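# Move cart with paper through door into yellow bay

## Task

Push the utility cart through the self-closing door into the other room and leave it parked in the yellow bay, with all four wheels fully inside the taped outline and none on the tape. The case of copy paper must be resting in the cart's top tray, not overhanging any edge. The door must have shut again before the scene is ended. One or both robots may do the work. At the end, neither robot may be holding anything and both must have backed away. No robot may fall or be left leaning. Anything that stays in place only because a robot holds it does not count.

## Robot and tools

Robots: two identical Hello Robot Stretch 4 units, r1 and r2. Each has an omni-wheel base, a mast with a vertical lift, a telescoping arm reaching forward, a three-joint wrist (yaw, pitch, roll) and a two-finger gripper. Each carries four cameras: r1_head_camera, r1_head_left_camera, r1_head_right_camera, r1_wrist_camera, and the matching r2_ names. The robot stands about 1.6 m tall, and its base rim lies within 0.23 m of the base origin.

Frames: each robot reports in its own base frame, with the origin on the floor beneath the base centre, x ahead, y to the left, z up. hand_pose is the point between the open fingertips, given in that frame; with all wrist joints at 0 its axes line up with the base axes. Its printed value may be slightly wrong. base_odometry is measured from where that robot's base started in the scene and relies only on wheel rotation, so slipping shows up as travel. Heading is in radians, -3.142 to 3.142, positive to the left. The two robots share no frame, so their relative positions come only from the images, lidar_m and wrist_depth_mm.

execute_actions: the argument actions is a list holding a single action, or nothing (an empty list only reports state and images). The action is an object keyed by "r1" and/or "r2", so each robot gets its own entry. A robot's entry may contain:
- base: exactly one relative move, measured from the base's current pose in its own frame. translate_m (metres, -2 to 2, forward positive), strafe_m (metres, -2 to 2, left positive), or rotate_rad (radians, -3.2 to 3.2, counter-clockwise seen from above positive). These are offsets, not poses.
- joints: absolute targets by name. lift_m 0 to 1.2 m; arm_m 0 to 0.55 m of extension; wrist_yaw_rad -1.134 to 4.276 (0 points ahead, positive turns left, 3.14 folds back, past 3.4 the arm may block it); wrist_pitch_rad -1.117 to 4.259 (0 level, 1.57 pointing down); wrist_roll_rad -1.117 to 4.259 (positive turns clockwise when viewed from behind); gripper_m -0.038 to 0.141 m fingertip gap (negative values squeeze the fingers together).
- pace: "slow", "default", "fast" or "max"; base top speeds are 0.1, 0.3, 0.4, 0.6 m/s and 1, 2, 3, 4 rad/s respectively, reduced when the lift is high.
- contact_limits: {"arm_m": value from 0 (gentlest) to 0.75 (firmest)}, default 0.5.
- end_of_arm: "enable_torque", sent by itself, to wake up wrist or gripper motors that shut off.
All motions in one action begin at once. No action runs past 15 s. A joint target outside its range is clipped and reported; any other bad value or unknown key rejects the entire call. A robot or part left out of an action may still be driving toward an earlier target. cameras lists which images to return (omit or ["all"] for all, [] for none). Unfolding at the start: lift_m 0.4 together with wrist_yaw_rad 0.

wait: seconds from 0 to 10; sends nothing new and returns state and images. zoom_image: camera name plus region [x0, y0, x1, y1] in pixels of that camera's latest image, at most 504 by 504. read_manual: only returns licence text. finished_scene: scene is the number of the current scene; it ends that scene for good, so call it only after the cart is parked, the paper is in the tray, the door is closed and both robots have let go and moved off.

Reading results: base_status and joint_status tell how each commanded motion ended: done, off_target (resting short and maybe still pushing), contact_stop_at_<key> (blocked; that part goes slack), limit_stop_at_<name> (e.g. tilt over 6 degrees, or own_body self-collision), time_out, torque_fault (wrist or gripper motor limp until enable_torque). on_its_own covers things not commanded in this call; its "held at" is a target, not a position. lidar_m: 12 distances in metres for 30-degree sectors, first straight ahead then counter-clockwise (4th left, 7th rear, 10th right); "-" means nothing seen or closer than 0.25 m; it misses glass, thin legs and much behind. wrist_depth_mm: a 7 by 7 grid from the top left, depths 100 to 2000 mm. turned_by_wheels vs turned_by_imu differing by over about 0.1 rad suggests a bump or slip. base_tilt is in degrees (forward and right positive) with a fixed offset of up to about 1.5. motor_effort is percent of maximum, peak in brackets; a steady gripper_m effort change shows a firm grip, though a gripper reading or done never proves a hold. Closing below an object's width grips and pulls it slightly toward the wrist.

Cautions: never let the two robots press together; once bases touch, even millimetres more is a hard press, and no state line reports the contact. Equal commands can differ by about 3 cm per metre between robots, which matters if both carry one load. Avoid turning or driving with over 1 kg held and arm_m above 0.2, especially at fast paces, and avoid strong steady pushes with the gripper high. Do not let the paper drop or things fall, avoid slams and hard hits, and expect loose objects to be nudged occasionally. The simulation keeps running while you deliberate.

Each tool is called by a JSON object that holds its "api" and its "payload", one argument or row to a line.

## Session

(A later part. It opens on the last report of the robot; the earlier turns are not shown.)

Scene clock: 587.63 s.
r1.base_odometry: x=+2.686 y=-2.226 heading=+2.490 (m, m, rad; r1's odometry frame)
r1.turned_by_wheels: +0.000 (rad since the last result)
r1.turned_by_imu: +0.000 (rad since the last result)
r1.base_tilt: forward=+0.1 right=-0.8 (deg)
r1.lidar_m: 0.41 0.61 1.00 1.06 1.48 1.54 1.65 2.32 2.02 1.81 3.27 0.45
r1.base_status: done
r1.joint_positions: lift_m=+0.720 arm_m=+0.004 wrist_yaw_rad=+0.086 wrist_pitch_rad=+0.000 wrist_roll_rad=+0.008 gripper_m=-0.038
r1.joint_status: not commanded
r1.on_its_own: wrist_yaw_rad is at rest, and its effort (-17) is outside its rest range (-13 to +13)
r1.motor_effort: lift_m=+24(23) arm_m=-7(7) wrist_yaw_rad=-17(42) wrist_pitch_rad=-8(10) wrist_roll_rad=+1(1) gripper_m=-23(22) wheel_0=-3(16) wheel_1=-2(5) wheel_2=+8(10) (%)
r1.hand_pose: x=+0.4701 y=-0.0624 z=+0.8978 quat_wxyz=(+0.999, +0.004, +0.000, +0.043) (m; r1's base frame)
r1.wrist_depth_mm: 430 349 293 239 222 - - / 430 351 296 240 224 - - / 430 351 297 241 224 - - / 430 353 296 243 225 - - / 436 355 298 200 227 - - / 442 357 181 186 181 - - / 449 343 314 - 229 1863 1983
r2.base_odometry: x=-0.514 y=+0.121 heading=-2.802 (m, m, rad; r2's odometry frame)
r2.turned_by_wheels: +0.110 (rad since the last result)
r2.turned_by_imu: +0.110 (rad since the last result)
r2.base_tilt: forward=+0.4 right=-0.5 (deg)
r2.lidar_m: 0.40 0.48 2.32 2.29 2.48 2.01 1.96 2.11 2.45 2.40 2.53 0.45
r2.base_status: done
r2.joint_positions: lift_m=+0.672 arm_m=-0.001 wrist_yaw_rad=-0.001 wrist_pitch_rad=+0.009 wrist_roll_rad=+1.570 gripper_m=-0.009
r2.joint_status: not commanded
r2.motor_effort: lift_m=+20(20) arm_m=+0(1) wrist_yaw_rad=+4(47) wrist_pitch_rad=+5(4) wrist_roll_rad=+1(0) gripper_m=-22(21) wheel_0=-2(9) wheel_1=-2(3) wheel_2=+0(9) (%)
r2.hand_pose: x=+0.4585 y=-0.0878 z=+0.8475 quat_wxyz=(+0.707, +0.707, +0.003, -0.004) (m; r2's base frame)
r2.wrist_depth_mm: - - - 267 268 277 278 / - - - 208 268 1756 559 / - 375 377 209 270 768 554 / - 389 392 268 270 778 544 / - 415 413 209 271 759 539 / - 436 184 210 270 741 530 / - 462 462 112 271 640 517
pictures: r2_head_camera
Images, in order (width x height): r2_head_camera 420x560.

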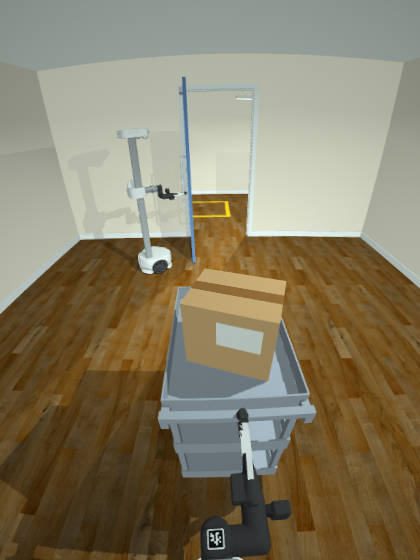

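{"api": "execute_actions", "payload": {
  "actions": [
    {"r2":{"base":{"strafe_m":0.067},"pace":"slow"}}
  ],
  "cameras": []
}}

{"api": "execute_actions", "payload": {
  "actions": [
    {"r2":{"base":{"rotate_rad":-0.06},"pace":"slow"}}
  ],
  "cameras": []
}}

{"api": "execute_actions", "payload": {
  "actions": [
    {"r2":{"base":{"translate_m":0.8}}}
  ],
  "cameras": ["r2_head_camera","r2_head_left_camera"]
}}

Scene clock: 598.27 s.
r1.base_odometry: x=+2.686 y=-2.226 heading=+2.490 (m, m, rad; r1's odometry frame)
r1.turned_by_wheels: +0.000 (rad since the last result)
r1.turned_by_imu: -0.001 (rad since the last result)
r1.base_tilt: forward=+0.1 right=-0.7 (deg)
r1.lidar_m: 0.41 0.63 0.99 1.09 1.50 1.54 1.64 2.33 1.95 1.80 3.28 0.46
r1.base_status: not commanded
r1.joint_positions: lift_m=+0.720 arm_m=+0.004 wrist_yaw_rad=+0.086 wrist_pitch_rad=+0.000 wrist_roll_rad=+0.008 gripper_m=-0.038
r1.joint_status: not commanded
r1.on_its_own: wrist_yaw_rad is at rest, and its effort (-16) is outside its rest range (-13 to +13)
r1.motor_effort: lift_m=+23(23) arm_m=-7(7) wrist_yaw_rad=-16(17) wrist_pitch_rad=-9(8) wrist_roll_rad=+0(1) gripper_m=-21(21) wheel_0=-3(3) wheel_1=-3(2) wheel_2=+7(8) (%)
r1.hand_pose: x=+0.4701 y=-0.0624 z=+0.8978 quat_wxyz=(+0.999, +0.004, +0.000, +0.043) (m; r1's base frame)
r1.wrist_depth_mm: 427 349 293 240 221 - - / 427 353 294 241 224 - - / 430 351 297 242 224 - - / 433 355 296 242 226 - - / 433 357 298 200 228 - - / 439 359 181 186 181 - - / 445 342 315 - 228 1808 1983
r2.base_odometry: x=-0.491 y=+0.058 heading=-2.802 (m, m, rad; r2's odometry frame)
r2.turned_by_wheels: +0.000 (rad since the last result)
r2.turned_by_imu: +0.001 (rad since the last result)
r2.base_tilt: forward=+0.6 right=-0.8 (deg)
r2.lidar_m: 0.41 0.48 2.26 2.22 2.42 2.00 1.97 2.08 2.52 2.46 2.61 0.46
r2.base_status: done
r2.joint_positions: lift_m=+0.672 arm_m=-0.001 wrist_yaw_rad=-0.007 wrist_pitch_rad=+0.009 wrist_roll_rad=+1.570 gripper_m=-0.009
r2.joint_status: not commanded
r2.on_its_own: wrist_yaw_rad is at rest, and its effort (+19) is outside its rest range (-13 to +13)
r2.motor_effort: lift_m=+20(20) arm_m=-1(1) wrist_yaw_rad=+19(29) wrist_pitch_rad=+7(6) wrist_roll_rad=+0(0) gripper_m=-20(22) wheel_0=-3(12) wheel_1=+0(9) wheel_2=-1(5) (%)
r2.hand_pose: x=+0.4580 y=-0.0894 z=+0.8475 quat_wxyz=(+0.707, +0.707, +0.001, -0.006) (m; r2's base frame)
r2.wrist_depth_mm: - - - 196 253 1576 1138 / - 445 477 198 257 1576 535 / - 368 370 202 262 788 554 / - 397 394 263 265 768 544 / - 424 421 208 270 759 539 / - 449 185 209 271 732 530 / - - 492 112 277 609 517
pictures: none
No camera images: the call's "cameras" was empty. Leave "cameras" out to get every camera's image.

Scene clock: 599.03 s.
r1.base_odometry: x=+2.686 y=-2.226 heading=+2.490 (m, m, rad; r1's odometry frame)
r1.turned_by_wheels: +0.000 (rad since the last result)
r1.turned_by_imu: +0.000 (rad since the last result)
r1.base_tilt: forward=+0.2 right=-0.8 (deg)
r1.lidar_m: 0.42 0.61 1.00 1.06 1.50 1.56 1.64 2.32 1.99 1.79 3.29 0.47
r1.base_status: not commanded
r1.joint_positions: lift_m=+0.720 arm_m=+0.004 wrist_yaw_rad=+0.086 wrist_pitch_rad=+0.000 wrist_roll_rad=+0.008 gripper_m=-0.038
r1.joint_status: not commanded
r1.on_its_own: wrist_yaw_rad is at rest, and its effort (-17) is outside its rest range (-13 to +13)
r1.motor_effort: lift_m=+23(24) arm_m=-7(7) wrist_yaw_rad=-17(16) wrist_pitch_rad=-8(10) wrist_roll_rad=+0(0) gripper_m=-23(21) wheel_0=-3(3) wheel_1=-3(2) wheel_2=+7(7) (%)
r1.hand_pose: x=+0.4701 y=-0.0624 z=+0.8978 quat_wxyz=(+0.999, +0.004, +0.000, +0.043) (m; r1's base frame)
r1.wrist_depth_mm: 430 353 294 240 223 - - / 427 355 293 241 224 - - / 430 349 296 240 224 - - / 433 355 297 241 226 - - / 436 359 300 200 226 - - / 442 362 181 186 182 - - / 449 345 315 - 228 1808 -
r2.base_odometry: x=-0.491 y=+0.058 heading=-2.862 (m, m, rad; r2's odometry frame)
r2.turned_by_wheels: -0.060 (rad since the last result)
r2.turned_by_imu: -0.060 (rad since the last result)
r2.base_tilt: forward=+0.5 right=-0.7 (deg)
r2.lidar_m: 0.41 0.44 2.35 2.21 2.34 2.05 1.97 2.07 2.54 2.47 2.55 0.45
r2.base_status: done
r2.joint_positions: lift_m=+0.672 arm_m=-0.001 wrist_yaw_rad=+0.002 wrist_pitch_rad=+0.009 wrist_roll_rad=+1.570 gripper_m=-0.009
r2.joint_status: not commanded
r2.motor_effort: lift_m=+20(20) arm_m=+0(0) wrist_yaw_rad=-7(30) wrist_pitch_rad=+6(6) wrist_roll_rad=+1(0) gripper_m=-20(23) wheel_0=+2(6) wheel_1=+0(6) wheel_2=+2(3) (%)
r2.hand_pose: x=+0.4587 y=-0.0869 z=+0.8475 quat_wxyz=(+0.707, +0.707, +0.004, -0.003) (m; r2's base frame)
r2.wrist_depth_mm: - - - 264 266 276 276 / - - - 207 267 1808 564 / - 375 375 208 268 788 554 / - 389 392 267 270 778 544 / - 415 413 208 270 759 539 / - 439 185 209 271 741 530 / - 466 466 112 272 627 521
pictures: none
No camera images: the call's "cameras" was empty. Leave "cameras" out to get every camera's image.

Scene clock: 603.20 s.
r1.base_odometry: x=+2.686 y=-2.226 heading=+2.490 (m, m, rad; r1's odometry frame)
r1.turned_by_wheels: +0.000 (rad since the last result)
r1.turned_by_imu: -0.001 (rad since the last result)
r1.base_tilt: forward=+0.3 right=-0.9 (deg)
r1.lidar_m: 0.42 0.64 1.01 1.07 1.50 1.56 1.63 2.32 1.97 1.13 1.39 0.48
r1.base_status: not commanded
r1.joint_positions: lift_m=+0.720 arm_m=+0.004 wrist_yaw_rad=+0.086 wrist_pitch_rad=+0.000 wrist_roll_rad=+0.008 gripper_m=-0.038
r1.joint_status: not commanded
r1.on_its_own: wrist_yaw_rad is at rest, and its effort (-16) is outside its rest range (-13 to +13)
r1.motor_effort: lift_m=+24(24) arm_m=-6(6) wrist_yaw_rad=-16(16) wrist_pitch_rad=-8(8) wrist_roll_rad=+1(1) gripper_m=-21(23) wheel_0=-3(3) wheel_1=-2(2) wheel_2=+8(8) (%)
r1.hand_pose: x=+0.4701 y=-0.0624 z=+0.8978 quat_wxyz=(+0.999, +0.004, +0.000, +0.043) (m; r1's base frame)
r1.wrist_depth_mm: 430 353 293 239 222 - - / 430 353 294 240 224 - - / 430 355 294 241 225 - - / 433 357 296 242 225 - - / 439 355 300 201 226 - - / 439 362 181 185 182 - - / 442 345 317 - 227 1808 1983
r2.base_odometry: x=-1.260 y=-0.163 heading=-2.862 (m, m, rad; r2's odometry frame)
r2.turned_by_wheels: +0.000 (rad since the last result)
r2.turned_by_imu: +0.000 (rad since the last result)
r2.base_tilt: forward=+0.6 right=-0.8 (deg)
r2.lidar_m: 0.46 0.53 2.35 2.22 2.29 2.86 2.77 2.88 2.55 2.44 2.55 0.42
r2.base_status: done
r2.joint_positions: lift_m=+0.672 arm_m=-0.001 wrist_yaw_rad=+0.001 wrist_pitch_rad=+0.009 wrist_roll_rad=+1.570 gripper_m=-0.009
r2.joint_status: not commanded
r2.motor_effort: lift_m=+20(20) arm_m=+0(0) wrist_yaw_rad=-3(18) wrist_pitch_rad=+6(5) wrist_roll_rad=-1(2) gripper_m=-20(20) wheel_0=+1(10) wheel_1=+1(5) wheel_2=-1(17) (%)
r2.hand_pose: x=+0.4587 y=-0.0871 z=+0.8475 quat_wxyz=(+0.707, +0.707, +0.004, -0.003) (m; r2's base frame)
r2.wrist_depth_mm: - - - 175 229 1808 574 / - 345 345 182 237 778 559 / - 364 364 189 246 788 554 / - 402 399 196 257 778 549 / - 449 442 203 270 759 539 / - 492 185 207 271 683 525 / - 1618 - 112 290 564 517
pictures: r2_head_camera, r2_head_left_camera
Images, in order (width x height): r2_head_camera 420x560, r2_head_left_camera 420x672.

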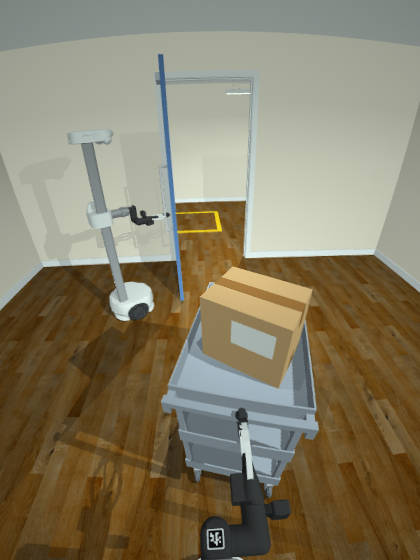

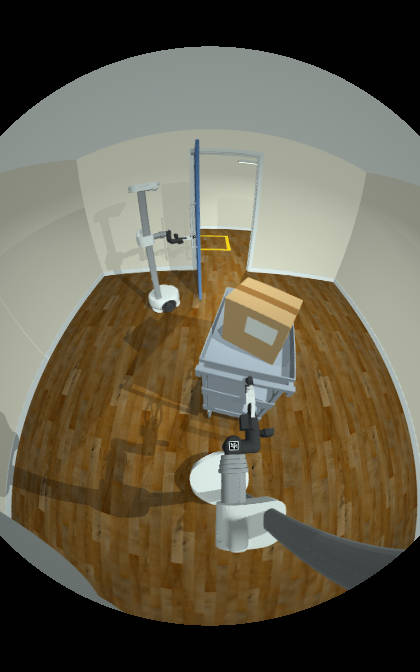

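{"api": "execute_actions", "payload": {
  "actions": [
    {"r2":{"base":{"strafe_m":-0.2},"pace":"slow"}}
  ],
  "cameras": []
}}

{"api": "execute_actions", "payload": {
  "actions": [
    {"r2":{"base":{"rotate_rad":0.16},"pace":"slow"}}
  ],
  "cameras": []
}}

{"api": "execute_actions", "payload": {
  "actions": [
    {"r2":{"base":{"strafe_m":-0.13},"pace":"slow"}}
  ],
  "cameras": ["r2_head_camera"]
}}

Scene clock: 618.37 s.
r1.base_odometry: x=+2.686 y=-2.226 heading=+2.490 (m, m, rad; r1's odometry frame)
r1.turned_by_wheels: +0.000 (rad since the last result)
r1.turned_by_imu: -0.001 (rad since the last result)
r1.base_tilt: forward=+0.1 right=-1.0 (deg)
r1.lidar_m: 0.42 0.64 1.00 1.06 1.50 1.55 1.65 2.31 4.79 1.18 1.33 0.46
r1.base_status: not commanded
r1.joint_positions: lift_m=+0.720 arm_m=+0.004 wrist_yaw_rad=+0.086 wrist_pitch_rad=+0.000 wrist_roll_rad=+0.008 gripper_m=-0.038
r1.joint_status: not commanded
r1.on_its_own: wrist_yaw_rad is at rest, and its effort (-16) is outside its rest range (-13 to +13)
r1.motor_effort: lift_m=+24(24) arm_m=-7(7) wrist_yaw_rad=-16(17) wrist_pitch_rad=-8(9) wrist_roll_rad=+0(0) gripper_m=-22(20) wheel_0=-3(3) wheel_1=-2(2) wheel_2=+7(7) (%)
r1.hand_pose: x=+0.4701 y=-0.0624 z=+0.8978 quat_wxyz=(+0.999, +0.004, +0.000, +0.043) (m; r1's base frame)
r1.wrist_depth_mm: 430 349 294 239 223 - - / 430 351 293 240 224 - - / 430 351 296 241 225 - - / 433 353 298 241 225 - - / 436 357 298 200 226 - - / 442 359 181 186 181 - - / 449 343 319 - 228 1863 -
r2.base_odometry: x=-1.316 y=+0.029 heading=-2.861 (m, m, rad; r2's odometry frame)
r2.turned_by_wheels: +0.001 (rad since the last result)
r2.turned_by_imu: +0.004 (rad since the last result)
r2.base_tilt: forward=+0.7 right=-0.7 (deg)
r2.lidar_m: 0.40 0.44 2.52 2.43 2.55 2.88 2.77 2.90 2.35 2.26 2.34 0.46
r2.base_status: done
r2.joint_positions: lift_m=+0.672 arm_m=-0.001 wrist_yaw_rad=+0.007 wrist_pitch_rad=+0.009 wrist_roll_rad=+1.570 gripper_m=-0.009
r2.joint_status: not commanded
r2.on_its_own: wrist_yaw_rad is at rest, and its effort (-20) is outside its rest range (-13 to +13)
r2.motor_effort: lift_m=+20(20) arm_m=+0(1) wrist_yaw_rad=-20(26) wrist_pitch_rad=+5(4) wrist_roll_rad=+0(0) gripper_m=-20(21) wheel_0=+4(11) wheel_1=+0(5) wheel_2=+2(2) (%)
r2.hand_pose: x=+0.4592 y=-0.0854 z=+0.8475 quat_wxyz=(+0.707, +0.707, +0.006, -0.001) (m; r2's base frame)
r2.wrist_depth_mm: - - - 274 277 286 287 / - - - 214 276 1808 508 / - 377 377 213 274 750 554 / - 389 387 270 272 768 544 / - 404 407 210 271 759 539 / - 424 185 208 270 750 530 / - 445 445 112 267 640 517
pictures: none
No camera images: the call's "cameras" was empty. Leave "cameras" out to get every camera's image.

Scene clock: 619.47 s.
r1.base_odometry: x=+2.686 y=-2.226 heading=+2.490 (m, m, rad; r1's odometry frame)
r1.turned_by_wheels: +0.000 (rad since the last result)
r1.turned_by_imu: +0.000 (rad since the last result)
r1.base_tilt: forward=+0.3 right=-0.9 (deg)
r1.lidar_m: 0.42 0.62 1.00 1.06 1.49 1.55 1.66 2.31 4.78 1.15 1.33 0.46
r1.base_status: not commanded
r1.joint_positions: lift_m=+0.720 arm_m=+0.004 wrist_yaw_rad=+0.086 wrist_pitch_rad=+0.000 wrist_roll_rad=+0.008 gripper_m=-0.038
r1.joint_status: not commanded
r1.on_its_own: wrist_yaw_rad is at rest, and its effort (-17) is outside its rest range (-13 to +13)
r1.motor_effort: lift_m=+24(24) arm_m=-7(6) wrist_yaw_rad=-17(17) wrist_pitch_rad=-8(8) wrist_roll_rad=+1(1) gripper_m=-22(27) wheel_0=-3(3) wheel_1=-2(2) wheel_2=+7(8) (%)
r1.hand_pose: x=+0.4701 y=-0.0624 z=+0.8978 quat_wxyz=(+0.999, +0.004, +0.000, +0.043) (m; r1's base frame)
r1.wrist_depth_mm: 433 351 293 239 223 - - / 430 351 296 240 224 - - / 430 351 294 241 225 - - / 430 355 297 243 226 - - / 436 355 297 199 227 - - / 445 359 181 186 181 - - / 449 343 317 - 228 1863 -
r2.base_odometry: x=-1.315 y=+0.029 heading=-2.702 (m, m, rad; r2's odometry frame)
r2.turned_by_wheels: +0.159 (rad since the last result)
r2.turned_by_imu: +0.160 (rad since the last result)
r2.base_tilt: forward=+0.4 right=-0.7 (deg)
r2.lidar_m: 0.43 0.50 2.49 2.43 2.73 2.78 2.75 2.80 2.28 2.25 2.52 0.44
r2.base_status: done
r2.joint_positions: lift_m=+0.672 arm_m=-0.001 wrist_yaw_rad=-0.005 wrist_pitch_rad=+0.009 wrist_roll_rad=+1.570 gripper_m=-0.009
r2.joint_status: not commanded
r2.on_its_own: wrist_yaw_rad is at rest, and its effort (+14) is outside its rest range (-13 to +13)
r2.motor_effort: lift_m=+20(20) arm_m=+0(1) wrist_yaw_rad=+14(35) wrist_pitch_rad=+6(6) wrist_roll_rad=+0(1) gripper_m=-19(22) wheel_0=-4(8) wheel_1=-1(8) wheel_2=-6(9) (%)
r2.hand_pose: x=+0.4581 y=-0.0889 z=+0.8475 quat_wxyz=(+0.707, +0.707, +0.001, -0.005) (m; r2's base frame)
r2.wrist_depth_mm: - - - 182 237 1756 1182 / - 353 375 188 244 768 559 / - 366 364 193 252 798 549 / - 397 397 199 259 768 549 / - 436 433 204 268 750 539 / - 469 184 208 271 699 525 / - 1661 - 112 285 597 517
pictures: none
No camera images: the call's "cameras" was empty. Leave "cameras" out to get every camera's image.

Scene clock: 621.90 s.
r1.base_odometry: x=+2.686 y=-2.226 heading=+2.490 (m, m, rad; r1's odometry frame)
r1.turned_by_wheels: +0.000 (rad since the last result)
r1.turned_by_imu: +0.000 (rad since the last result)
r1.base_tilt: forward=+0.2 right=-0.8 (deg)
r1.lidar_m: 0.40 0.62 0.98 1.07 1.51 1.55 1.64 2.30 4.79 1.18 1.31 0.46
r1.base_status: not commanded
r1.joint_positions: lift_m=+0.720 arm_m=+0.004 wrist_yaw_rad=+0.086 wrist_pitch_rad=+0.000 wrist_roll_rad=+0.008 gripper_m=-0.038
r1.joint_status: not commanded
r1.on_its_own: wrist_yaw_rad is at rest, and its effort (-16) is outside its rest range (-13 to +13)
r1.motor_effort: lift_m=+24(24) arm_m=-7(7) wrist_yaw_rad=-16(16) wrist_pitch_rad=-8(9) wrist_roll_rad=+1(0) gripper_m=-27(22) wheel_0=-3(3) wheel_1=-2(2) wheel_2=+7(7) (%)
r1.hand_pose: x=+0.4701 y=-0.0624 z=+0.8978 quat_wxyz=(+0.999, +0.004, +0.000, +0.043) (m; r1's base frame)
r1.wrist_depth_mm: 430 353 293 239 223 - - / 427 355 294 241 224 - - / 427 351 296 242 224 - - / 433 353 297 243 227 - - / 436 355 297 200 226 - - / 442 359 181 186 181 - - / 445 345 315 - 228 1863 -
r2.base_odometry: x=-1.371 y=+0.147 heading=-2.702 (m, m, rad; r2's odometry frame)
r2.turned_by_wheels: +0.000 (rad since the last result)
r2.turned_by_imu: +0.002 (rad since the last result)
r2.base_tilt: forward=+0.5 right=-0.6 (deg)
r2.lidar_m: 0.40 0.44 2.61 2.56 2.84 2.79 2.78 2.62 2.14 2.13 2.36 0.43
r2.base_status: done
r2.joint_positions: lift_m=+0.672 arm_m=-0.001 wrist_yaw_rad=+0.007 wrist_pitch_rad=+0.009 wrist_roll_rad=+1.570 gripper_m=-0.009
r2.joint_status: not commanded
r2.on_its_own: wrist_yaw_rad is at rest, and its effort (-20) is outside its rest range (-13 to +13)
r2.motor_effort: lift_m=+20(20) arm_m=+0(1) wrist_yaw_rad=-20(26) wrist_pitch_rad=+5(6) wrist_roll_rad=+0(1) gripper_m=-21(23) wheel_0=+3(5) wheel_1=+0(3) wheel_2=+2(5) (%)
r2.hand_pose: x=+0.4592 y=-0.0854 z=+0.8475 quat_wxyz=(+0.707, +0.707, +0.006, -0.001) (m; r2's base frame)
r2.wrist_depth_mm: - - - 259 262 272 273 / - - - 204 263 1808 544 / - 368 373 205 265 759 554 / - 389 389 265 267 778 549 / - 415 415 207 268 759 535 / - 439 185 208 268 741 530 / - 469 466 112 272 634 521
pictures: r2_head_camera
Images, in order (width x height): r2_head_camera 420x560.

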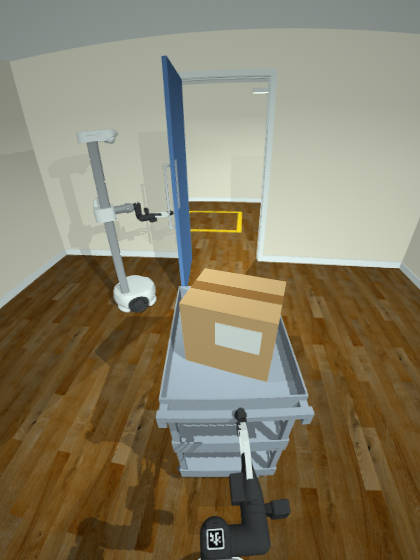

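{"api": "execute_actions", "payload": {
  "actions": [
    {"r2":{"base":{"translate_m":0.4},"joints":{"gripper_m":-0.03}}}
  ],
  "cameras": ["r2_head_camera"]
}}

Scene clock: 630.13 s.
r1.base_odometry: x=+2.686 y=-2.226 heading=+2.490 (m, m, rad; r1's odometry frame)
r1.turned_by_wheels: +0.000 (rad since the last result)
r1.turned_by_imu: -0.001 (rad since the last result)
r1.base_tilt: forward=+0.3 right=-1.0 (deg)
r1.lidar_m: 0.39 0.63 0.99 1.06 1.51 1.55 1.65 2.31 4.79 1.09 0.94 0.46
r1.base_status: not commanded
r1.joint_positions: lift_m=+0.720 arm_m=+0.004 wrist_yaw_rad=+0.086 wrist_pitch_rad=+0.000 wrist_roll_rad=+0.008 gripper_m=-0.038
r1.joint_status: not commanded
r1.on_its_own: wrist_yaw_rad is at rest, and its effort (-17) is outside its rest range (-13 to +13)
r1.motor_effort: lift_m=+24(24) arm_m=-7(7) wrist_yaw_rad=-17(16) wrist_pitch_rad=-9(8) wrist_roll_rad=+0(0) gripper_m=-21(21) wheel_0=-3(3) wheel_1=-2(2) wheel_2=+8(7) (%)
r1.hand_pose: x=+0.4701 y=-0.0624 z=+0.8978 quat_wxyz=(+0.999, +0.004, +0.000, +0.043) (m; r1's base frame)
r1.wrist_depth_mm: 427 351 291 239 223 - - / 430 349 296 242 223 - - / 433 353 294 242 226 - - / 430 355 296 241 226 - - / 436 357 298 200 226 - - / 442 362 181 186 181 - - / 449 343 317 - 226 1863 -
r2.base_odometry: x=-1.733 y=-0.023 heading=-2.702 (m, m, rad; r2's odometry frame)
r2.turned_by_wheels: +0.000 (rad since the last result)
r2.turned_by_imu: -0.001 (rad since the last result)
r2.base_tilt: forward=+0.5 right=-0.6 (deg)
r2.lidar_m: 0.43 0.51 2.53 2.51 2.76 3.21 3.18 2.71 2.22 2.18 2.44 0.41
r2.base_status: done
r2.joint_positions: lift_m=+0.672 arm_m=-0.001 wrist_yaw_rad=-0.005 wrist_pitch_rad=+0.009 wrist_roll_rad=+1.570 gripper_m=-0.029
r2.joint_status: all done
r2.motor_effort: lift_m=+20(20) arm_m=-1(0) wrist_yaw_rad=+13(24) wrist_pitch_rad=+4(5) wrist_roll_rad=+0(1) gripper_m=-24(22) wheel_0=-1(6) wheel_1=-1(2) wheel_2=-3(17) (%)
r2.hand_pose: x=+0.4582 y=-0.0887 z=+0.8475 quat_wxyz=(+0.707, +0.707, +0.002, -0.005) (m; r2's base frame)
r2.wrist_depth_mm: - - - 173 228 1808 854 / - 343 343 180 236 768 564 / - 359 359 186 243 798 549 / - 397 392 191 253 778 544 / - 436 436 199 264 759 539 / - 477 185 204 186 699 525 / - - - 112 283 554 521
pictures: r2_head_camera
Images, in order (width x height): r2_head_camera 420x560.

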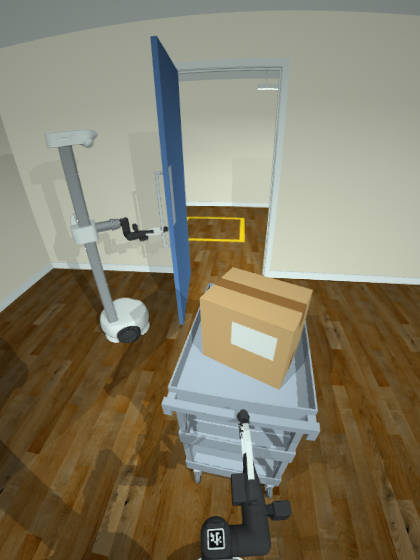

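{"api": "execute_actions", "payload": {
  "actions": [
    {"r2":{"base":{"strafe_m":-0.19},"pace":"slow"}}
  ],
  "cameras": []
}}

{"api": "execute_actions", "payload": {
  "actions": [
    {"r2":{"base":{"translate_m":0.2},"pace":"slow"}}
  ],
  "cameras": ["r2_head_camera"]
}}

Scene clock: 646.47 s.
r1.base_odometry: x=+2.686 y=-2.226 heading=+2.490 (m, m, rad; r1's odometry frame)
r1.turned_by_wheels: +0.000 (rad since the last result)
r1.turned_by_imu: -0.001 (rad since the last result)
r1.base_tilt: forward=+0.2 right=-0.9 (deg)
r1.lidar_m: 0.40 0.61 0.99 1.06 1.50 1.55 1.64 2.31 4.80 1.23 0.97 0.47
r1.base_status: not commanded
r1.joint_positions: lift_m=+0.720 arm_m=+0.004 wrist_yaw_rad=+0.086 wrist_pitch_rad=+0.000 wrist_roll_rad=+0.008 gripper_m=-0.038
r1.joint_status: not commanded
r1.on_its_own: wrist_yaw_rad is at rest, and its effort (-17) is outside its rest range (-13 to +13)
r1.motor_effort: lift_m=+23(23) arm_m=-7(7) wrist_yaw_rad=-17(17) wrist_pitch_rad=-9(8) wrist_roll_rad=+1(1) gripper_m=-18(21) wheel_0=-3(3) wheel_1=-2(2) wheel_2=+7(8) (%)
r1.hand_pose: x=+0.4701 y=-0.0624 z=+0.8978 quat_wxyz=(+0.999, +0.004, +0.000, +0.043) (m; r1's base frame)
r1.wrist_depth_mm: 433 353 294 240 223 - - / 430 353 294 240 224 - - / 430 353 296 241 225 - - / 436 355 294 244 225 - - / 433 355 297 200 226 - - / 439 359 181 185 181 - - / 449 343 315 - 228 1808 1983
r2.base_odometry: x=-1.814 y=+0.149 heading=-2.702 (m, m, rad; r2's odometry frame)
r2.turned_by_wheels: +0.000 (rad since the last result)
r2.turned_by_imu: +0.003 (rad since the last result)
r2.base_tilt: forward=+0.5 right=-0.9 (deg)
r2.lidar_m: 0.41 0.43 2.71 2.70 2.97 3.23 3.19 2.47 2.04 2.00 2.22 0.44
r2.base_status: done
r2.joint_positions: lift_m=+0.672 arm_m=-0.001 wrist_yaw_rad=+0.006 wrist_pitch_rad=+0.010 wrist_roll_rad=+1.570 gripper_m=-0.029
r2.joint_status: not commanded
r2.on_its_own: wrist_yaw_rad is at rest, and its effort (-17) is outside its rest range (-13 to +13)
r2.motor_effort: lift_m=+20(20) arm_m=+0(1) wrist_yaw_rad=-17(25) wrist_pitch_rad=+5(4) wrist_roll_rad=-1(1) gripper_m=-25(25) wheel_0=+3(12) wheel_1=+0(5) wheel_2=+1(3) (%)
r2.hand_pose: x=+0.4591 y=-0.0857 z=+0.8474 quat_wxyz=(+0.707, +0.707, +0.006, -0.001) (m; r2's base frame)
r2.wrist_depth_mm: - - - 204 266 274 276 / - - - 204 265 1756 1138 / - 368 373 204 265 778 554 / - 384 384 263 265 768 549 / - 404 404 204 265 759 539 / 1661 415 183 203 186 741 525 / - 445 449 112 264 640 521
pictures: none
No camera images: the call's "cameras" was empty. Leave "cameras" out to get every camera's image.

Scene clock: 649.73 s.
r1.base_odometry: x=+2.686 y=-2.226 heading=+2.490 (m, m, rad; r1's odometry frame)
r1.turned_by_wheels: +0.000 (rad since the last result)
r1.turned_by_imu: +0.000 (rad since the last result)
r1.base_tilt: forward=+0.2 right=-0.7 (deg)
r1.lidar_m: 0.41 0.60 1.01 1.04 1.49 1.55 1.65 2.33 4.79 1.27 0.98 0.47
r1.base_status: not commanded
r1.joint_positions: lift_m=+0.720 arm_m=+0.004 wrist_yaw_rad=+0.086 wrist_pitch_rad=+0.000 wrist_roll_rad=+0.008 gripper_m=-0.038
r1.joint_status: not commanded
r1.on_its_own: wrist_yaw_rad is at rest, and its effort (-16) is outside its rest range (-13 to +13)
r1.motor_effort: lift_m=+24(23) arm_m=-8(7) wrist_yaw_rad=-16(17) wrist_pitch_rad=-9(9) wrist_roll_rad=+0(1) gripper_m=-24(21) wheel_0=-3(3) wheel_1=-3(2) wheel_2=+8(7) (%)
r1.hand_pose: x=+0.4701 y=-0.0624 z=+0.8978 quat_wxyz=(+0.999, +0.004, +0.000, +0.043) (m; r1's base frame)
r1.wrist_depth_mm: 433 351 296 238 223 - - / 430 351 296 240 224 - - / 427 353 296 241 224 - - / 436 353 296 242 226 - - / 436 357 297 199 226 - - / 439 359 181 186 181 - - / 445 342 317 - 228 1863 -
r2.base_odometry: x=-1.994 y=+0.064 heading=-2.702 (m, m, rad; r2's odometry frame)
r2.turned_by_wheels: +0.000 (rad since the last result)
r2.turned_by_imu: -0.001 (rad since the last result)
r2.base_tilt: forward=+0.5 right=-0.8 (deg)
r2.lidar_m: 0.40 0.47 2.69 2.67 2.96 3.44 3.42 2.54 2.07 2.04 2.23 0.40
r2.base_status: done
r2.joint_positions: lift_m=+0.672 arm_m=-0.001 wrist_yaw_rad=-0.006 wrist_pitch_rad=+0.010 wrist_roll_rad=+1.570 gripper_m=-0.029
r2.joint_status: not commanded
r2.on_its_own: wrist_yaw_rad is at rest, and its effort (+18) is outside its rest range (-13 to +13)
r2.motor_effort: lift_m=+20(20) arm_m=+0(0) wrist_yaw_rad=+18(21) wrist_pitch_rad=+3(6) wrist_roll_rad=+0(1) gripper_m=-24(25) wheel_0=+0(6) wheel_1=+0(4) wheel_2=-6(8) (%)
r2.hand_pose: x=+0.4580 y=-0.0893 z=+0.8474 quat_wxyz=(+0.707, +0.707, +0.001, -0.006) (m; r2's base frame)
r2.wrist_depth_mm: - - - 179 234 1708 1205 / - 362 384 184 240 788 535 / - 359 357 189 247 788 554 / - 389 389 193 254 768 544 / - 427 424 198 262 750 539 / 1576 452 185 202 186 707 525 / - 1366 1308 112 277 574 517
pictures: r2_head_camera
Images, in order (width x height): r2_head_camera 420x560.

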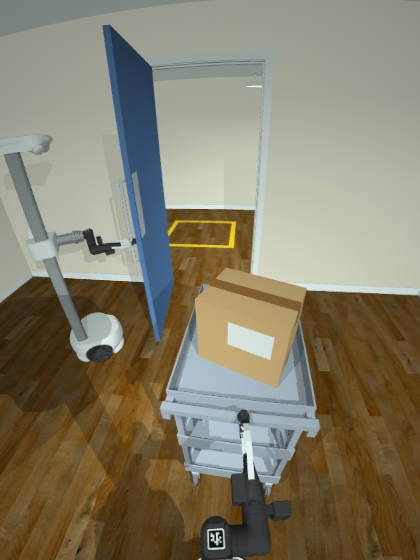

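{"api": "execute_actions", "payload": {
  "actions": [
    {"r2":{"base":{"strafe_m":-0.2},"pace":"slow"}}
  ],
  "cameras": []
}}

{"api": "execute_actions", "payload": {
  "actions": [
    {"r2":{"base":{"strafe_m":0.06},"pace":"slow"}}
  ],
  "cameras": []
}}

{"api": "execute_actions", "payload": {
  "actions": [
    {"r2":{"base":{"translate_m":0.12},"pace":"slow"}}
  ],
  "cameras": ["r2_head_camera"]
}}

Scene clock: 678.10 s.
r1.base_odometry: x=+2.686 y=-2.226 heading=+2.490 (m, m, rad; r1's odometry frame)
r1.turned_by_wheels: +0.000 (rad since the last result)
r1.turned_by_imu: -0.001 (rad since the last result)
r1.base_tilt: forward=+0.2 right=-0.9 (deg)
r1.lidar_m: 0.41 0.64 0.99 1.07 1.50 1.54 1.65 2.33 4.79 1.69 1.00 0.46
r1.base_status: not commanded
r1.joint_positions: lift_m=+0.720 arm_m=+0.004 wrist_yaw_rad=+0.086 wrist_pitch_rad=+0.000 wrist_roll_rad=+0.008 gripper_m=-0.038
r1.joint_status: not commanded
r1.on_its_own: wrist_yaw_rad is at rest, and its effort (-17) is outside its rest range (-13 to +13)
r1.motor_effort: lift_m=+23(23) arm_m=-7(7) wrist_yaw_rad=-17(16) wrist_pitch_rad=-7(9) wrist_roll_rad=+1(1) gripper_m=-24(24) wheel_0=-3(3) wheel_1=-2(2) wheel_2=+7(8) (%)
r1.hand_pose: x=+0.4701 y=-0.0624 z=+0.8978 quat_wxyz=(+0.999, +0.004, +0.000, +0.043) (m; r1's base frame)
r1.wrist_depth_mm: 430 353 294 238 222 - - / 433 353 294 240 224 - - / 427 351 293 241 224 - - / 436 355 296 243 225 - - / 436 353 297 200 226 - - / 436 357 181 185 181 - - / 449 343 315 - 226 1808 1983
r2.base_odometry: x=-2.079 y=+0.244 heading=-2.702 (m, m, rad; r2's odometry frame)
r2.turned_by_wheels: +0.000 (rad since the last result)
r2.turned_by_imu: +0.004 (rad since the last result)
r2.base_tilt: forward=+0.5 right=-0.8 (deg)
r2.lidar_m: 0.39 0.41 2.90 2.87 3.16 3.46 3.44 2.27 1.87 1.83 2.00 0.45
r2.base_status: done
r2.joint_positions: lift_m=+0.672 arm_m=-0.001 wrist_yaw_rad=+0.007 wrist_pitch_rad=+0.010 wrist_roll_rad=+1.570 gripper_m=-0.029
r2.joint_status: not commanded
r2.on_its_own: wrist_yaw_rad is at rest, and its effort (-21) is outside its rest range (-13 to +13)
r2.motor_effort: lift_m=+20(20) arm_m=+0(1) wrist_yaw_rad=-21(21) wrist_pitch_rad=+6(5) wrist_roll_rad=-1(1) gripper_m=-26(27) wheel_0=+4(10) wheel_1=+0(2) wheel_2=+2(6) (%)
r2.hand_pose: x=+0.4592 y=-0.0854 z=+0.8474 quat_wxyz=(+0.707, +0.707, +0.006, -0.001) (m; r2's base frame)
r2.wrist_depth_mm: 1921 1921 1921 255 274 283 285 / - - - 210 272 1756 1118 / - 373 389 208 270 778 530 / - 382 384 265 267 768 544 / - 399 397 204 265 750 535 / - 407 184 202 186 732 530 / 1499 433 433 112 259 634 517
pictures: none
No camera images: the call's "cameras" was empty. Leave "cameras" out to get every camera's image.

Scene clock: 679.83 s.
r1.base_odometry: x=+2.686 y=-2.226 heading=+2.490 (m, m, rad; r1's odometry frame)
r1.turned_by_wheels: +0.000 (rad since the last result)
r1.turned_by_imu: +0.000 (rad since the last result)
r1.base_tilt: forward=+0.1 right=-1.0 (deg)
r1.lidar_m: 0.42 0.64 1.01 1.06 1.51 1.55 1.66 2.29 4.79 1.63 0.98 0.46
r1.base_status: not commanded
r1.joint_positions: lift_m=+0.720 arm_m=+0.004 wrist_yaw_rad=+0.086 wrist_pitch_rad=+0.000 wrist_roll_rad=+0.008 gripper_m=-0.038
r1.joint_status: not commanded
r1.on_its_own: wrist_yaw_rad is at rest, and its effort (-16) is outside its rest range (-13 to +13)
r1.motor_effort: lift_m=+23(24) arm_m=-7(7) wrist_yaw_rad=-16(17) wrist_pitch_rad=-8(9) wrist_roll_rad=+1(1) gripper_m=-21(22) wheel_0=-3(3) wheel_1=-2(2) wheel_2=+7(8) (%)
r1.hand_pose: x=+0.4701 y=-0.0624 z=+0.8978 quat_wxyz=(+0.999, +0.004, +0.000, +0.043) (m; r1's base frame)
r1.wrist_depth_mm: 427 349 293 238 223 - - / 430 349 293 240 224 - - / 430 353 296 241 225 - - / 430 353 297 241 226 - - / 439 357 297 200 226 - - / 442 362 181 186 181 - - / 445 342 314 - 227 1808 -
r2.base_odometry: x=-2.054 y=+0.190 heading=-2.702 (m, m, rad; r2's odometry frame)
r2.turned_by_wheels: +0.000 (rad since the last result)
r2.turned_by_imu: +0.000 (rad since the last result)
r2.base_tilt: forward=+0.5 right=-0.6 (deg)
r2.lidar_m: 0.41 0.43 2.83 2.82 3.07 3.46 3.43 2.37 1.93 1.90 2.11 0.45
r2.base_status: done
r2.joint_positions: lift_m=+0.672 arm_m=-0.001 wrist_yaw_rad=-0.004 wrist_pitch_rad=+0.010 wrist_roll_rad=+1.570 gripper_m=-0.029
r2.joint_status: not commanded
r2.motor_effort: lift_m=+20(20) arm_m=+0(0) wrist_yaw_rad=+10(21) wrist_pitch_rad=+4(4) wrist_roll_rad=+0(1) gripper_m=-24(28) wheel_0=-5(11) wheel_1=+1(4) wheel_2=+1(3) (%)
r2.hand_pose: x=+0.4583 y=-0.0885 z=+0.8474 quat_wxyz=(+0.707, +0.707, +0.002, -0.005) (m; r2's base frame)
r2.wrist_depth_mm: 1983 1921 - 260 264 272 273 / - - - 202 264 1808 1138 / - 370 370 203 264 741 554 / - 382 382 262 264 768 549 / - 402 404 202 264 750 539 / - 421 185 202 186 741 530 / 1430 449 445 112 263 627 517
pictures: none
No camera images: the call's "cameras" was empty. Leave "cameras" out to get every camera's image.

Scene clock: 682.33 s.
r1.base_odometry: x=+2.686 y=-2.226 heading=+2.490 (m, m, rad; r1's odometry frame)
r1.turned_by_wheels: +0.000 (rad since the last result)
r1.turned_by_imu: +0.000 (rad since the last result)
r1.base_tilt: forward=+0.2 right=-0.7 (deg)
r1.lidar_m: 0.40 0.63 1.00 1.07 1.51 1.55 1.65 2.30 4.79 1.55 1.04 0.46
r1.base_status: not commanded
r1.joint_positions: lift_m=+0.720 arm_m=+0.004 wrist_yaw_rad=+0.086 wrist_pitch_rad=+0.000 wrist_roll_rad=+0.008 gripper_m=-0.038
r1.joint_status: not commanded
r1.on_its_own: wrist_yaw_rad is at rest, and its effort (-17) is outside its rest range (-13 to +13)
r1.motor_effort: lift_m=+23(23) arm_m=-7(7) wrist_yaw_rad=-17(17) wrist_pitch_rad=-8(9) wrist_roll_rad=+0(1) gripper_m=-21(22) wheel_0=-3(3) wheel_1=-2(2) wheel_2=+8(7) (%)
r1.hand_pose: x=+0.4701 y=-0.0624 z=+0.8978 quat_wxyz=(+0.999, +0.004, +0.000, +0.043) (m; r1's base frame)
r1.wrist_depth_mm: 430 351 294 238 222 - - / 427 351 294 240 224 - - / 430 351 294 241 225 - - / 433 353 297 242 226 - - / 433 359 297 199 226 - - / 439 362 181 186 181 - - / 449 343 315 - 228 1808 -
r2.base_odometry: x=-2.163 y=+0.139 heading=-2.703 (m, m, rad; r2's odometry frame)
r2.turned_by_wheels: +0.000 (rad since the last result)
r2.turned_by_imu: +0.000 (rad since the last result)
r2.base_tilt: forward=+0.6 right=-0.8 (deg)
r2.lidar_m: 0.43 0.47 2.82 2.78 3.07 3.57 3.55 2.41 1.93 1.93 2.10 0.44
r2.base_status: done
r2.joint_positions: lift_m=+0.672 arm_m=-0.001 wrist_yaw_rad=-0.007 wrist_pitch_rad=+0.010 wrist_roll_rad=+1.570 gripper_m=-0.029
r2.joint_status: not commanded
r2.on_its_own: wrist_yaw_rad is at rest, and its effort (+17) is outside its rest range (-13 to +13)
r2.motor_effort: lift_m=+20(20) arm_m=+0(1) wrist_yaw_rad=+17(20) wrist_pitch_rad=+5(5) wrist_roll_rad=+0(1) gripper_m=-24(25) wheel_0=+0(6) wheel_1=+1(6) wheel_2=-5(9) (%)
r2.hand_pose: x=+0.4580 y=-0.0894 z=+0.8474 quat_wxyz=(+0.707, +0.707, +0.001, -0.006) (m; r2's base frame)
r2.wrist_depth_mm: 1863 1808 1808 189 247 1499 1118 / 1863 452 480 192 251 1661 535 / 1863 359 359 195 255 788 559 / 1921 384 384 197 258 778 544 / - 415 413 200 262 750 535 / - 433 185 202 186 741 525 / 1430 480 477 112 270 603 517
pictures: r2_head_camera
Images, in order (width x height): r2_head_camera 420x560.

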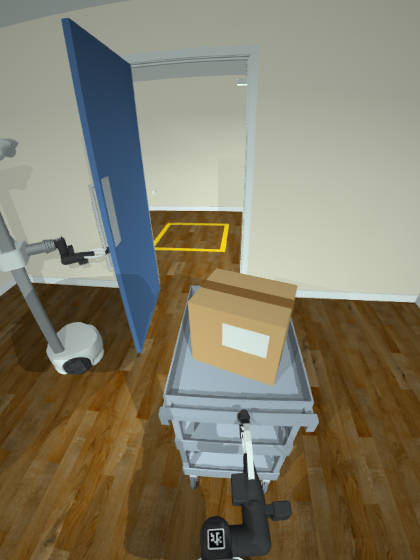

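{"api": "execute_actions", "payload": {
  "actions": [
    {"r2":{"base":{"translate_m":-0.7}}}
  ],
  "cameras": []
}}

{"api": "execute_actions", "payload": {
  "actions": [
    {"r2":{"joints":{"gripper_m":0.08}}}
  ],
  "cameras": []
}}

{"api": "execute_actions", "payload": {
  "actions": [
    {"r2":{"base":{"translate_m":-0.1}}}
  ],
  "cameras": ["r2_head_camera"]
}}

Scene clock: 723.23 s.
r1.base_odometry: x=+2.686 y=-2.226 heading=+2.490 (m, m, rad; r1's odometry frame)
r1.turned_by_wheels: +0.000 (rad since the last result)
r1.turned_by_imu: -0.001 (rad since the last result)
r1.base_tilt: forward=+0.1 right=-0.7 (deg)
r1.lidar_m: 0.40 0.64 1.00 1.07 1.51 1.54 1.64 2.32 4.79 1.42 1.34 0.45
r1.base_status: not commanded
r1.joint_positions: lift_m=+0.720 arm_m=+0.004 wrist_yaw_rad=+0.086 wrist_pitch_rad=+0.000 wrist_roll_rad=+0.008 gripper_m=-0.038
r1.joint_status: not commanded
r1.on_its_own: wrist_yaw_rad is at rest, and its effort (-16) is outside its rest range (-13 to +13)
r1.motor_effort: lift_m=+24(24) arm_m=-7(7) wrist_yaw_rad=-16(16) wrist_pitch_rad=-8(8) wrist_roll_rad=+0(0) gripper_m=-24(24) wheel_0=-3(3) wheel_1=-2(2) wheel_2=+7(7) (%)
r1.hand_pose: x=+0.4701 y=-0.0624 z=+0.8978 quat_wxyz=(+0.999, +0.004, +0.000, +0.043) (m; r1's base frame)
r1.wrist_depth_mm: 430 351 294 239 222 - - / 427 353 294 241 224 - - / 433 353 294 242 224 - - / 433 357 296 242 226 - - / 439 357 298 200 226 - - / 442 359 181 186 182 - - / 449 343 317 - 228 1863 -
r2.base_odometry: x=-1.529 y=+0.437 heading=-2.703 (m, m, rad; r2's odometry frame)
r2.turned_by_wheels: +0.000 (rad since the last result)
r2.turned_by_imu: +0.003 (rad since the last result)
r2.base_tilt: forward=+0.5 right=-0.5 (deg)
r2.lidar_m: 0.40 0.41 2.94 2.89 3.24 2.89 2.85 2.26 1.82 1.79 2.00 0.45
r2.base_status: done
r2.joint_positions: lift_m=+0.672 arm_m=-0.001 wrist_yaw_rad=-0.003 wrist_pitch_rad=+0.010 wrist_roll_rad=+1.570 gripper_m=-0.029
r2.joint_status: not commanded
r2.motor_effort: lift_m=+20(20) arm_m=+0(0) wrist_yaw_rad=+7(19) wrist_pitch_rad=+3(4) wrist_roll_rad=-1(2) gripper_m=-24(31) wheel_0=-2(9) wheel_1=+0(5) wheel_2=-1(16) (%)
r2.hand_pose: x=+0.4584 y=-0.0882 z=+0.8473 quat_wxyz=(+0.707, +0.707, +0.003, -0.004) (m; r2's base frame)
r2.wrist_depth_mm: - - - 256 272 282 283 / - - - 209 272 1808 1138 / - 370 379 208 268 798 535 / - 382 382 264 266 768 544 / - 399 399 204 265 759 539 / - 410 185 202 186 741 530 / - 433 433 112 259 634 521
pictures: none
No camera images: the call's "cameras" was empty. Leave "cameras" out to get every camera's image.

Scene clock: 725.03 s.
r1.base_odometry: x=+2.686 y=-2.226 heading=+2.490 (m, m, rad; r1's odometry frame)
r1.turned_by_wheels: +0.000 (rad since the last result)
r1.turned_by_imu: +0.000 (rad since the last result)
r1.base_tilt: forward=+0.2 right=-0.9 (deg)
r1.lidar_m: 0.41 0.62 1.00 1.07 1.51 1.55 1.66 2.31 4.80 1.41 1.34 0.47
r1.base_status: not commanded
r1.joint_positions: lift_m=+0.720 arm_m=+0.004 wrist_yaw_rad=+0.086 wrist_pitch_rad=+0.000 wrist_roll_rad=+0.008 gripper_m=-0.038
r1.joint_status: not commanded
r1.on_its_own: wrist_yaw_rad is at rest, and its effort (-16) is outside its rest range (-13 to +13)
r1.motor_effort: lift_m=+23(23) arm_m=-8(7) wrist_yaw_rad=-16(17) wrist_pitch_rad=-9(8) wrist_roll_rad=+0(0) gripper_m=-25(22) wheel_0=-3(3) wheel_1=-2(2) wheel_2=+8(8) (%)
r1.hand_pose: x=+0.4701 y=-0.0624 z=+0.8978 quat_wxyz=(+0.999, +0.004, +0.000, +0.043) (m; r1's base frame)
r1.wrist_depth_mm: 427 351 293 239 223 - - / 427 351 294 240 224 - - / 430 353 294 241 224 - - / 436 353 296 241 225 - - / 436 357 298 200 227 - - / 442 357 181 186 181 - - / 449 343 317 - 227 1808 -
r2.base_odometry: x=-1.529 y=+0.437 heading=-2.703 (m, m, rad; r2's odometry frame)
r2.turned_by_wheels: +0.000 (rad since the last result)
r2.turned_by_imu: +0.001 (rad since the last result)
r2.base_tilt: forward=+0.5 right=-0.7 (deg)
r2.lidar_m: 0.42 0.44 2.93 2.90 3.21 2.86 2.86 2.27 1.85 1.79 2.00 0.46
r2.base_status: not commanded
r2.joint_positions: lift_m=+0.672 arm_m=-0.001 wrist_yaw_rad=+0.000 wrist_pitch_rad=+0.013 wrist_roll_rad=+1.570 gripper_m=+0.080
r2.joint_status: all done
r2.motor_effort: lift_m=+20(20) arm_m=+0(0) wrist_yaw_rad=+0(13) wrist_pitch_rad=-5(6) wrist_roll_rad=+1(1) gripper_m=-3(24) wheel_0=-1(2) wheel_1=+0(0) wheel_2=-1(1) (%)
r2.hand_pose: x=+0.4586 y=-0.0875 z=+0.8465 quat_wxyz=(+0.707, +0.707, +0.004, -0.005) (m; r2's base frame)
r2.wrist_depth_mm: - - - 220 283 291 294 / - - - 219 281 1756 500 / - 382 384 276 278 732 544 / - 389 394 214 277 768 539 / - 410 407 213 274 750 530 / - 424 197 270 201 732 521 / - 449 445 112 525 661 512
pictures: none
No camera images: the call's "cameras" was empty. Leave "cameras" out to get every camera's image.

Scene clock: 726.57 s.
r1.base_odometry: x=+2.686 y=-2.226 heading=+2.490 (m, m, rad; r1's odometry frame)
r1.turned_by_wheels: +0.000 (rad since the last result)
r1.turned_by_imu: +0.000 (rad since the last result)
r1.base_tilt: forward=+0.2 right=-0.8 (deg)
r1.lidar_m: 0.42 0.63 1.01 1.06 1.51 1.56 1.65 2.31 4.78 1.44 1.33 0.46
r1.base_status: not commanded
r1.joint_positions: lift_m=+0.720 arm_m=+0.004 wrist_yaw_rad=+0.086 wrist_pitch_rad=+0.000 wrist_roll_rad=+0.008 gripper_m=-0.038
r1.joint_status: not commanded
r1.on_its_own: wrist_yaw_rad is at rest, and its effort (-16) is outside its rest range (-13 to +13)
r1.motor_effort: lift_m=+23(23) arm_m=-7(7) wrist_yaw_rad=-16(16) wrist_pitch_rad=-8(8) wrist_roll_rad=+0(0) gripper_m=-23(24) wheel_0=-3(3) wheel_1=-2(2) wheel_2=+8(8) (%)
r1.hand_pose: x=+0.4701 y=-0.0624 z=+0.8978 quat_wxyz=(+0.999, +0.004, +0.000, +0.043) (m; r1's base frame)
r1.wrist_depth_mm: 430 351 293 238 223 - - / 427 353 296 240 224 - - / 430 353 296 241 225 - - / 433 353 296 242 225 - - / 433 355 298 199 225 - - / 442 359 181 186 182 - - / 442 343 315 - 228 1808 -
r2.base_odometry: x=-1.438 y=+0.479 heading=-2.703 (m, m, rad; r2's odometry frame)
r2.turned_by_wheels: +0.000 (rad since the last result)
r2.turned_by_imu: +0.001 (rad since the last result)
r2.base_tilt: forward=+0.5 right=-0.6 (deg)
r2.lidar_m: 0.51 0.56 2.95 2.89 3.26 2.78 2.76 2.25 1.80 1.78 1.96 0.55
r2.base_status: done
r2.joint_positions: lift_m=+0.672 arm_m=-0.001 wrist_yaw_rad=+0.000 wrist_pitch_rad=+0.013 wrist_roll_rad=+1.570 gripper_m=+0.080
r2.joint_status: not commanded
r2.motor_effort: lift_m=+20(20) arm_m=+0(0) wrist_yaw_rad=+0(0) wrist_pitch_rad=-4(5) wrist_roll_rad=+0(0) gripper_m=-5(2) wheel_0=+0(6) wheel_1=+1(9) wheel_2=-2(8) (%)
r2.hand_pose: x=+0.4586 y=-0.0875 z=+0.8465 quat_wxyz=(+0.707, +0.707, +0.004, -0.005) (m; r2's base frame)
r2.wrist_depth_mm: - - - 343 - 1808 1229 / - - - 379 389 407 449 / - - 554 375 - 732 549 / - 496 488 373 976 768 539 / - 521 508 370 - 732 535 / - 535 197 366 201 732 521 / - - 559 112 - 661 512
pictures: r2_head_camera
Images, in order (width x height): r2_head_camera 420x560.

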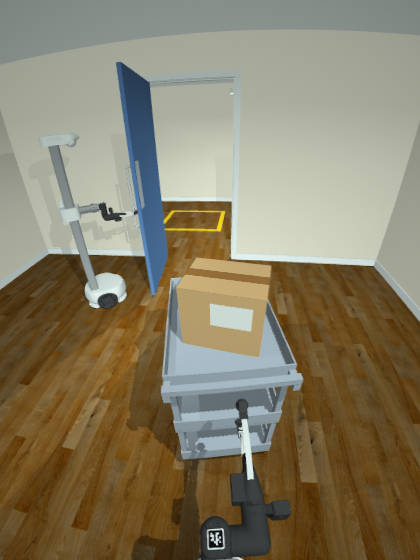

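{"api": "execute_actions", "payload": {
  "actions": [
    {"r2":{"base":{"strafe_m":-0.62},"joints":{"lift_m":0.2},"pace":"fast"}}
  ],
  "cameras": []
}}

{"api": "execute_actions", "payload": {
  "actions": [
    {"r2":{"base":{"rotate_rad":-3.06},"pace":"fast"}}
  ],
  "cameras": []
}}

{"api": "execute_actions", "payload": {
  "actions": [
    {"r2":{"base":{"translate_m":-1.85},"joints":{"lift_m":0.28},"pace":"fast"}}
  ],
  "cameras": ["r2_head_left_camera"]
}}

Scene clock: 736.80 s.
r1.base_odometry: x=+2.686 y=-2.226 heading=+2.490 (m, m, rad; r1's odometry frame)
r1.turned_by_wheels: +0.000 (rad since the last result)
r1.turned_by_imu: -0.001 (rad since the last result)
r1.base_tilt: forward=+0.1 right=-0.8 (deg)
r1.lidar_m: 0.41 0.63 1.00 1.06 1.50 1.54 1.65 2.33 4.79 1.43 1.33 0.47
r1.base_status: not commanded
r1.joint_positions: lift_m=+0.720 arm_m=+0.004 wrist_yaw_rad=+0.086 wrist_pitch_rad=+0.000 wrist_roll_rad=+0.008 gripper_m=-0.038
r1.joint_status: not commanded
r1.on_its_own: wrist_yaw_rad is at rest, and its effort (-16) is outside its rest range (-13 to +13)
r1.motor_effort: lift_m=+23(23) arm_m=-7(7) wrist_yaw_rad=-16(17) wrist_pitch_rad=-7(9) wrist_roll_rad=+0(0) gripper_m=-22(21) wheel_0=-3(3) wheel_1=-2(2) wheel_2=+8(8) (%)
r1.hand_pose: x=+0.4701 y=-0.0624 z=+0.8978 quat_wxyz=(+0.999, +0.004, +0.000, +0.043) (m; r1's base frame)
r1.wrist_depth_mm: 427 349 294 238 223 - - / 427 353 293 241 224 - - / 430 355 294 241 225 - - / 436 353 297 242 225 - - / 436 355 298 200 226 - - / 439 359 180 186 181 - - / 445 343 314 - 228 1808 -
r2.base_odometry: x=-1.702 y=+1.041 heading=-2.703 (m, m, rad; r2's odometry frame)
r2.turned_by_wheels: +0.000 (rad since the last result)
r2.turned_by_imu: +0.003 (rad since the last result)
r2.base_tilt: forward=+0.6 right=-0.5 (deg)
r2.lidar_m: 2.89 0.62 0.77 3.53 3.53 2.88 2.85 1.46 1.17 1.16 1.27 2.05
r2.base_status: done
r2.joint_positions: lift_m=+0.200 arm_m=-0.001 wrist_yaw_rad=+0.000 wrist_pitch_rad=+0.013 wrist_roll_rad=+1.570 gripper_m=+0.080
r2.joint_status: all done
r2.motor_effort: lift_m=+17(17) arm_m=+0(0) wrist_yaw_rad=+0(2) wrist_pitch_rad=-5(5) wrist_roll_rad=+0(0) gripper_m=-2(1) wheel_0=-2(11) wheel_1=+2(12) wheel_2=+0(2) (%)
r2.hand_pose: x=+0.4586 y=-0.0875 z=+0.3746 quat_wxyz=(+0.707, +0.707, +0.005, -0.005) (m; r2's base frame)
r2.wrist_depth_mm: - - - - 1576 809 559 / - - - - 1537 798 549 / - - - - 1464 778 549 / - - - - 1397 768 539 / - - - - 1366 741 530 / - - 196 - 201 723 521 / - - - 112 1255 661 512
pictures: none
No camera images: the call's "cameras" was empty. Leave "cameras" out to get every camera's image.

Scene clock: 739.10 s.
r1.base_odometry: x=+2.686 y=-2.226 heading=+2.490 (m, m, rad; r1's odometry frame)
r1.turned_by_wheels: +0.000 (rad since the last result)
r1.turned_by_imu: +0.000 (rad since the last result)
r1.base_tilt: forward=+0.1 right=-1.0 (deg)
r1.lidar_m: 0.43 0.63 0.99 1.06 1.50 1.56 1.65 2.34 4.79 1.42 1.32 0.45
r1.base_status: not commanded
r1.joint_positions: lift_m=+0.720 arm_m=+0.004 wrist_yaw_rad=+0.086 wrist_pitch_rad=+0.000 wrist_roll_rad=+0.008 gripper_m=-0.038
r1.joint_status: not commanded
r1.on_its_own: wrist_yaw_rad is at rest, and its effort (-16) is outside its rest range (-13 to +13)
r1.motor_effort: lift_m=+24(24) arm_m=-7(7) wrist_yaw_rad=-16(17) wrist_pitch_rad=-8(8) wrist_roll_rad=+1(0) gripper_m=-22(21) wheel_0=-3(3) wheel_1=-2(2) wheel_2=+7(8) (%)
r1.hand_pose: x=+0.4701 y=-0.0624 z=+0.8978 quat_wxyz=(+0.999, +0.004, +0.000, +0.043) (m; r1's base frame)
r1.wrist_depth_mm: 427 351 294 239 223 - - / 427 351 294 240 224 - - / 430 351 294 241 225 - - / 433 353 297 242 226 - - / 439 357 298 200 226 - - / 439 357 180 186 181 - - / 445 343 315 - 228 1863 -
r2.base_odometry: x=-1.702 y=+1.041 heading=+0.520 (m, m, rad; r2's odometry frame)
r2.turned_by_wheels: -3.060 (rad since the last result)
r2.turned_by_imu: -3.074 (rad since the last result)
r2.base_tilt: forward=+0.6 right=-0.6 (deg)
r2.lidar_m: 2.48 1.39 1.17 1.17 1.35 2.31 0.98 0.63 0.84 3.55 3.38 2.86
r2.base_status: done
r2.joint_positions: lift_m=+0.200 arm_m=-0.001 wrist_yaw_rad=+0.000 wrist_pitch_rad=+0.013 wrist_roll_rad=+1.570 gripper_m=+0.080
r2.joint_status: not commanded
r2.motor_effort: lift_m=+18(18) arm_m=+0(0) wrist_yaw_rad=+0(0) wrist_pitch_rad=-6(4) wrist_roll_rad=-2(1) gripper_m=-3(3) wheel_0=+0(7) wheel_1=+0(9) wheel_2=-1(9) (%)
r2.hand_pose: x=+0.4586 y=-0.0874 z=+0.3746 quat_wxyz=(+0.707, +0.707, +0.005, -0.005) (m; r2's base frame)
r2.wrist_depth_mm: - - - - 1576 798 559 / - - - - 1537 788 554 / - - - - 1499 778 549 / - - - - 1430 759 539 / - - - - 1366 750 530 / - - 197 - 201 732 521 / 1808 1756 1921 112 1255 668 512
pictures: none
No camera images: the call's "cameras" was empty. Leave "cameras" out to get every camera's image.

Scene clock: 745.00 s.
r1.base_odometry: x=+2.686 y=-2.226 heading=+2.490 (m, m, rad; r1's odometry frame)
r1.turned_by_wheels: +0.000 (rad since the last result)
r1.turned_by_imu: -0.001 (rad since the last result)
r1.base_tilt: forward=+0.2 right=-0.8 (deg)
r1.lidar_m: 0.43 0.63 1.01 1.06 1.50 1.56 1.65 2.33 4.79 1.43 1.32 0.45
r1.base_status: not commanded
r1.joint_positions: lift_m=+0.720 arm_m=+0.004 wrist_yaw_rad=+0.086 wrist_pitch_rad=+0.000 wrist_roll_rad=+0.008 gripper_m=-0.038
r1.joint_status: not commanded
r1.on_its_own: wrist_yaw_rad is at rest, and its effort (-16) is outside its rest range (-13 to +13)
r1.motor_effort: lift_m=+24(24) arm_m=-7(7) wrist_yaw_rad=-16(16) wrist_pitch_rad=-9(10) wrist_roll_rad=+0(0) gripper_m=-24(24) wheel_0=-3(3) wheel_1=-2(2) wheel_2=+8(8) (%)
r1.hand_pose: x=+0.4701 y=-0.0624 z=+0.8978 quat_wxyz=(+0.999, +0.004, +0.000, +0.043) (m; r1's base frame)
r1.wrist_depth_mm: 430 351 291 239 223 - - / 427 353 294 240 224 - - / 427 353 293 241 225 - - / 436 355 297 243 226 - - / 442 357 297 200 226 - - / 442 357 181 186 181 - 1042 / 445 343 315 - 228 1808 1921
r2.base_odometry: x=-3.307 y=+0.121 heading=+0.520 (m, m, rad; r2's odometry frame)
r2.turned_by_wheels: +0.000 (rad since the last result)
r2.turned_by_imu: +0.005 (rad since the last result)
r2.base_tilt: forward=+0.6 right=-0.7 (deg)
r2.lidar_m: 1.01 1.89 1.59 1.62 1.30 1.09 1.10 1.28 1.08 1.34 0.83 0.64
r2.base_status: done
r2.joint_positions: lift_m=+0.280 arm_m=-0.001 wrist_yaw_rad=+0.000 wrist_pitch_rad=+0.013 wrist_roll_rad=+1.570 gripper_m=+0.080
r2.joint_status: all done
r2.motor_effort: lift_m=+21(24) arm_m=-1(1) wrist_yaw_rad=-1(0) wrist_pitch_rad=-5(6) wrist_roll_rad=+1(0) gripper_m=-3(2) wheel_0=+0(5) wheel_1=+1(9) wheel_2=-2(14) (%)
r2.hand_pose: x=+0.4586 y=-0.0874 z=+0.4543 quat_wxyz=(+0.707, +0.707, +0.005, -0.005) (m; r2's base frame)
r2.wrist_depth_mm: 466 691 946 382 1921 654 389 / 399 384 384 389 402 564 392 / - - - - 991 707 597 / - - - - 1708 917 654 / - - - - 1618 891 647 / - - 196 - 201 878 634 / - - - 112 1537 798 621
pictures: r2_head_left_camera
Images, in order (width x height): r2_head_left_camera 420x672.

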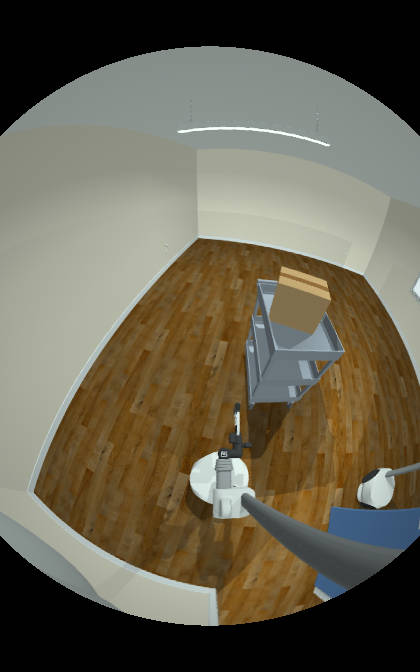

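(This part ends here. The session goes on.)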